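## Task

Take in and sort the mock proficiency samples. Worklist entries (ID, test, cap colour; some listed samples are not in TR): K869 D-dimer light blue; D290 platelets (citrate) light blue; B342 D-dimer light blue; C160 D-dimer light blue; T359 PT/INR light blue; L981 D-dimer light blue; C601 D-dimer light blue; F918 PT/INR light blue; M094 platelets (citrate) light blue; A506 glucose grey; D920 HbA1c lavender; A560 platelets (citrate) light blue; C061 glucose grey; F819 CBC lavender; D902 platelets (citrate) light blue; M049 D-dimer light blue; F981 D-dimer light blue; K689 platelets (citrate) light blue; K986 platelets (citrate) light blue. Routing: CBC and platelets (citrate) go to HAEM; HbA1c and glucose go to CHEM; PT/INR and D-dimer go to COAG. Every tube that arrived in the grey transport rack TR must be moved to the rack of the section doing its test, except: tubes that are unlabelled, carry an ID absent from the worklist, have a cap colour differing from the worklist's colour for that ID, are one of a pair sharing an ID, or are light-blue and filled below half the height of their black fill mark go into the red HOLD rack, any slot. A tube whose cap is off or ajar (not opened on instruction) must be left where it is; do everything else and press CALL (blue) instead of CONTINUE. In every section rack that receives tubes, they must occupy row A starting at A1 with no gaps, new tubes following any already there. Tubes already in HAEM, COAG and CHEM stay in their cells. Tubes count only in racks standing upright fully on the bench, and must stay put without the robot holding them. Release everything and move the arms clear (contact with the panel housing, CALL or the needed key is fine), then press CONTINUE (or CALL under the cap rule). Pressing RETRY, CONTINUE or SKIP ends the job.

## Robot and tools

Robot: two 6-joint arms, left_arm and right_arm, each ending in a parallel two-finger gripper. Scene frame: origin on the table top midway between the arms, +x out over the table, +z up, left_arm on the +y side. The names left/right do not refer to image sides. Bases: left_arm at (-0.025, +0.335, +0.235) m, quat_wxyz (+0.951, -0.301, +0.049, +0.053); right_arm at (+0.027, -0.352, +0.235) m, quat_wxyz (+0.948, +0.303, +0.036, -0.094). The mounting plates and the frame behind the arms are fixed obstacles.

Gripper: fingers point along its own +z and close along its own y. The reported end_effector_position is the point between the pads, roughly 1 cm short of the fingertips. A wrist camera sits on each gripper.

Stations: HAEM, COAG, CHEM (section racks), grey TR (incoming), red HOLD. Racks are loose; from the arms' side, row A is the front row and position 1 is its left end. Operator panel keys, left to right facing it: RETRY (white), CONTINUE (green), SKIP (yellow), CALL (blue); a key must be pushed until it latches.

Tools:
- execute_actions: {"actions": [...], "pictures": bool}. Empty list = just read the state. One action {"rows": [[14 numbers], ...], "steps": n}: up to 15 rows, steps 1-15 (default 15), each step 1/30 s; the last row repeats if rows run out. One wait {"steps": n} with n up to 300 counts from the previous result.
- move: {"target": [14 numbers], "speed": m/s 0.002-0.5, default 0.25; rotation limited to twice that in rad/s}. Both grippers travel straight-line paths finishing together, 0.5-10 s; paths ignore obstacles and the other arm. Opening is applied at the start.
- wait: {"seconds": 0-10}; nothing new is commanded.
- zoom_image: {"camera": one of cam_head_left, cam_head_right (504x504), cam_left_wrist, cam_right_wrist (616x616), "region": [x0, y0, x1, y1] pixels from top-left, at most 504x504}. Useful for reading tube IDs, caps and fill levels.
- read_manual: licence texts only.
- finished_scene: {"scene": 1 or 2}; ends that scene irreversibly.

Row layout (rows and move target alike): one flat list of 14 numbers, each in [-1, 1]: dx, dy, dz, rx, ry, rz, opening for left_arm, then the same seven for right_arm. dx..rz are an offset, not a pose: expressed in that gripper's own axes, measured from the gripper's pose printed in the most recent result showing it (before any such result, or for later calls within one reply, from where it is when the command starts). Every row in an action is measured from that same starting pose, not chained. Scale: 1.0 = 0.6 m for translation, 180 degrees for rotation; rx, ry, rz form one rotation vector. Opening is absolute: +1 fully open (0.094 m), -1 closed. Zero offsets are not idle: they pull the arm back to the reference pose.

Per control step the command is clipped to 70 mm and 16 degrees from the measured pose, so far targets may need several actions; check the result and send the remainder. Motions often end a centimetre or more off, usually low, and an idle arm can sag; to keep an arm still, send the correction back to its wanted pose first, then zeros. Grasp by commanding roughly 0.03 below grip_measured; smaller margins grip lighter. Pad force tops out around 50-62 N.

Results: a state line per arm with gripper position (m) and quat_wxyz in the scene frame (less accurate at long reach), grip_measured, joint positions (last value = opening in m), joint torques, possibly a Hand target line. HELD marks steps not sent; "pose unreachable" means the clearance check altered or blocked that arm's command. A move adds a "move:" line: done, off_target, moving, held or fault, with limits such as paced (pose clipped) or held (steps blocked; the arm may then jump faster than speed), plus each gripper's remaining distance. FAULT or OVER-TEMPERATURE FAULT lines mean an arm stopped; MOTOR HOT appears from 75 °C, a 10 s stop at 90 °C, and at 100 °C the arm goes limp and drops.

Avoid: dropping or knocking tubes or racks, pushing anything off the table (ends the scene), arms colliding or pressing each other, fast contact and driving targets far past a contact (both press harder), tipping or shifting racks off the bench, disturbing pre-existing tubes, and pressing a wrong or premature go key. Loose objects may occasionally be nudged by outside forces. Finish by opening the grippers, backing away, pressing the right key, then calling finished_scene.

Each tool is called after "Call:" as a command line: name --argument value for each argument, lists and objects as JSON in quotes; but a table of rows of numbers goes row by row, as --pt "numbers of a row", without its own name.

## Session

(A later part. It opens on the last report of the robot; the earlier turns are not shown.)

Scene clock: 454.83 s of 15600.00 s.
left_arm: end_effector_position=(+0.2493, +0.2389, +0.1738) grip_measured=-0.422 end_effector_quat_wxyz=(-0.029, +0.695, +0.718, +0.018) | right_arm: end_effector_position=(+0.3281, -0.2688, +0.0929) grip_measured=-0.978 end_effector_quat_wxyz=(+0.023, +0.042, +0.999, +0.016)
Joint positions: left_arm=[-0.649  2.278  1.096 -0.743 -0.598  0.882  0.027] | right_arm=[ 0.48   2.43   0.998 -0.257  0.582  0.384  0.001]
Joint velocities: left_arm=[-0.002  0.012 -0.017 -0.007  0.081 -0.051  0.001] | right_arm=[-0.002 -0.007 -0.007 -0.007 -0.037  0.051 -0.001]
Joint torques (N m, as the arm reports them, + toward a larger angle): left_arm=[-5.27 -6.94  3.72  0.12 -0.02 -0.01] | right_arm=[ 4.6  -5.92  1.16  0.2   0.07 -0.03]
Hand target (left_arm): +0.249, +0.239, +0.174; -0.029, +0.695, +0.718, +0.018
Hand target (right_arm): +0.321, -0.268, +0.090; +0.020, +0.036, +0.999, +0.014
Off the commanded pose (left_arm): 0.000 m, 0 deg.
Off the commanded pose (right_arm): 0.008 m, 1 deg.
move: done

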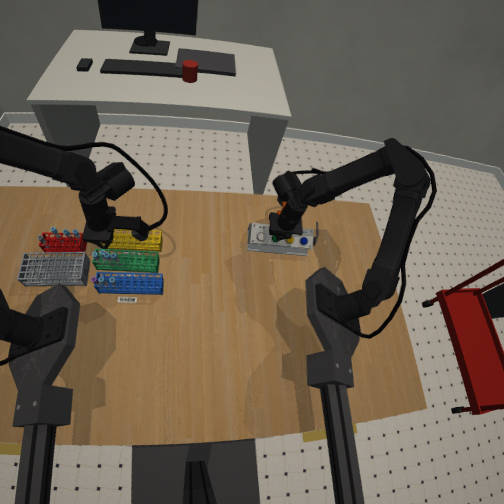

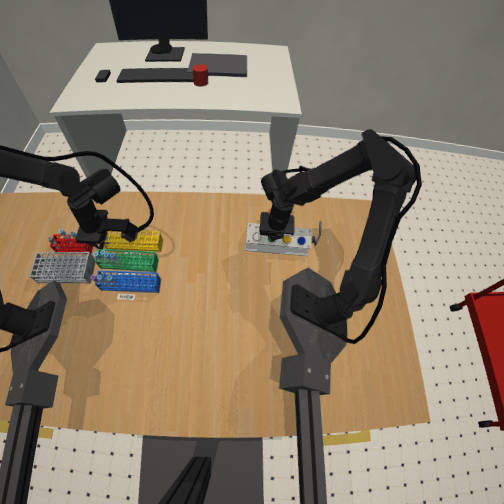

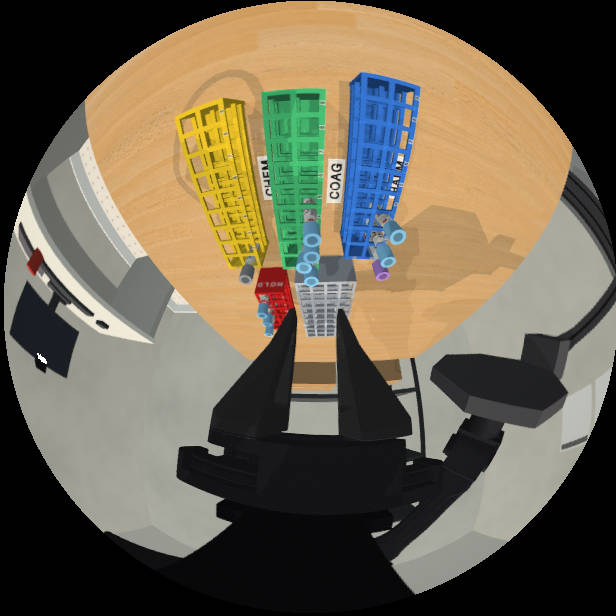

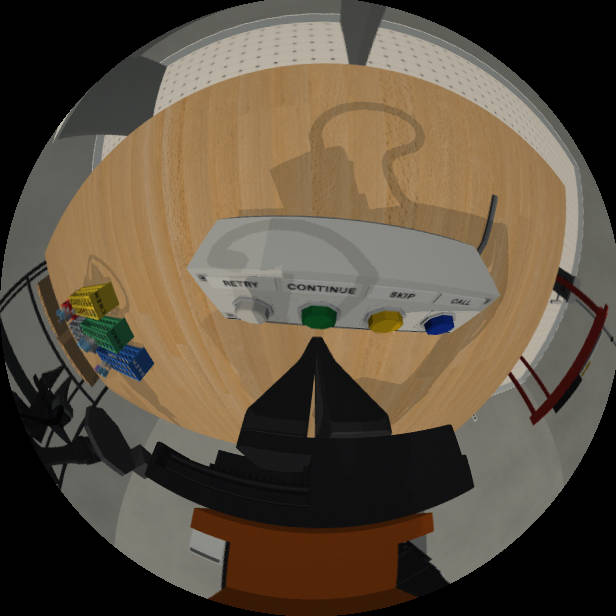

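Call:
move --target '[0,0,0,0,0,0,-0.42,0.002,-0.002,0.042,0,0,0,-1]' --speed 0.04

Scene clock: 457.57 s of 15600.00 s.
left_arm: end_effector_position=(+0.2493, +0.2389, +0.1738) grip_measured=-0.422 end_effector_quat_wxyz=(-0.029, +0.695, +0.718, +0.018) | right_arm: end_effector_position=(+0.3273, -0.2715, +0.0748) grip_measured=-0.978 end_effector_quat_wxyz=(+0.017, +0.038, +0.999, +0.016)
Joint positions: left_arm=[-0.649  2.278  1.096 -0.743 -0.598  0.882  0.027] | right_arm=[ 0.437  2.474  0.998 -0.198  0.582  0.334  0.001]
Joint velocities: left_arm=[-0.017 -0.007 -0.007 -0.007  0.081  0.051  0.   ] | right_arm=[-0.002 -0.002  0.007 -0.051 -0.007 -0.037 -0.002]
Joint torques (N m, as the arm reports them, + toward a larger angle): no reading
move: unfinished (the scene ended)
The task's run has ended: the event that ends the task has happened.

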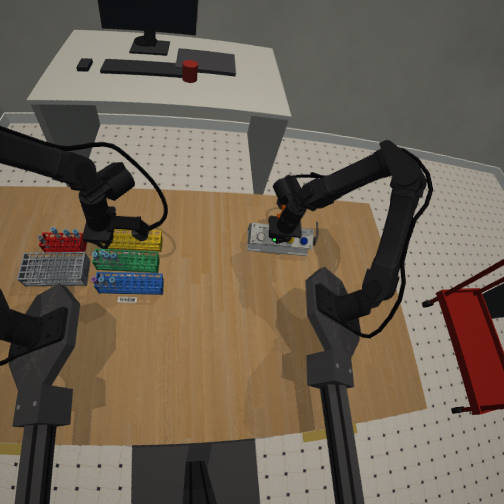

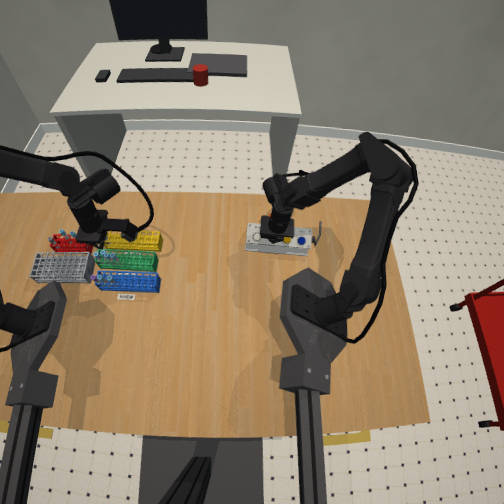

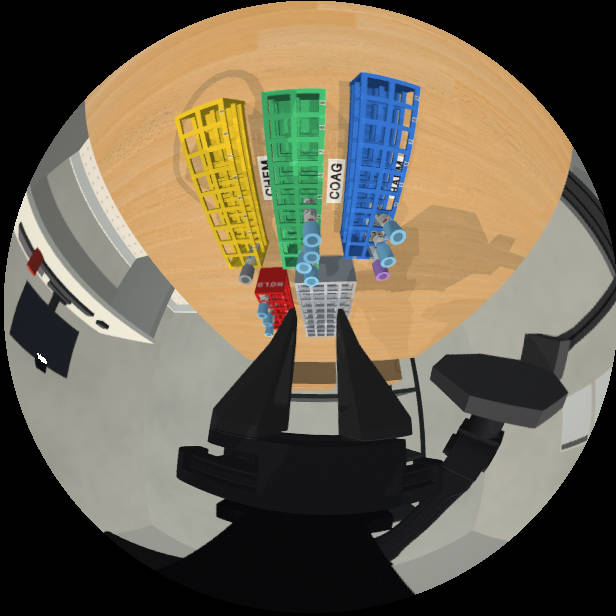

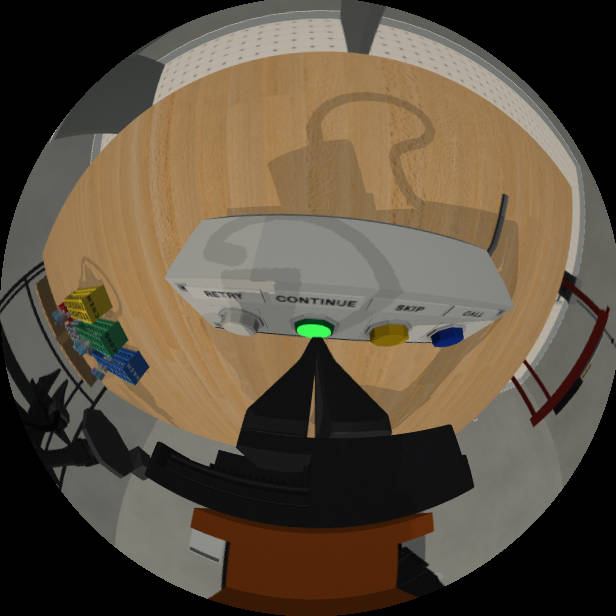

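Call:
finished_scene --scene 2

The scene is finished: the task was done.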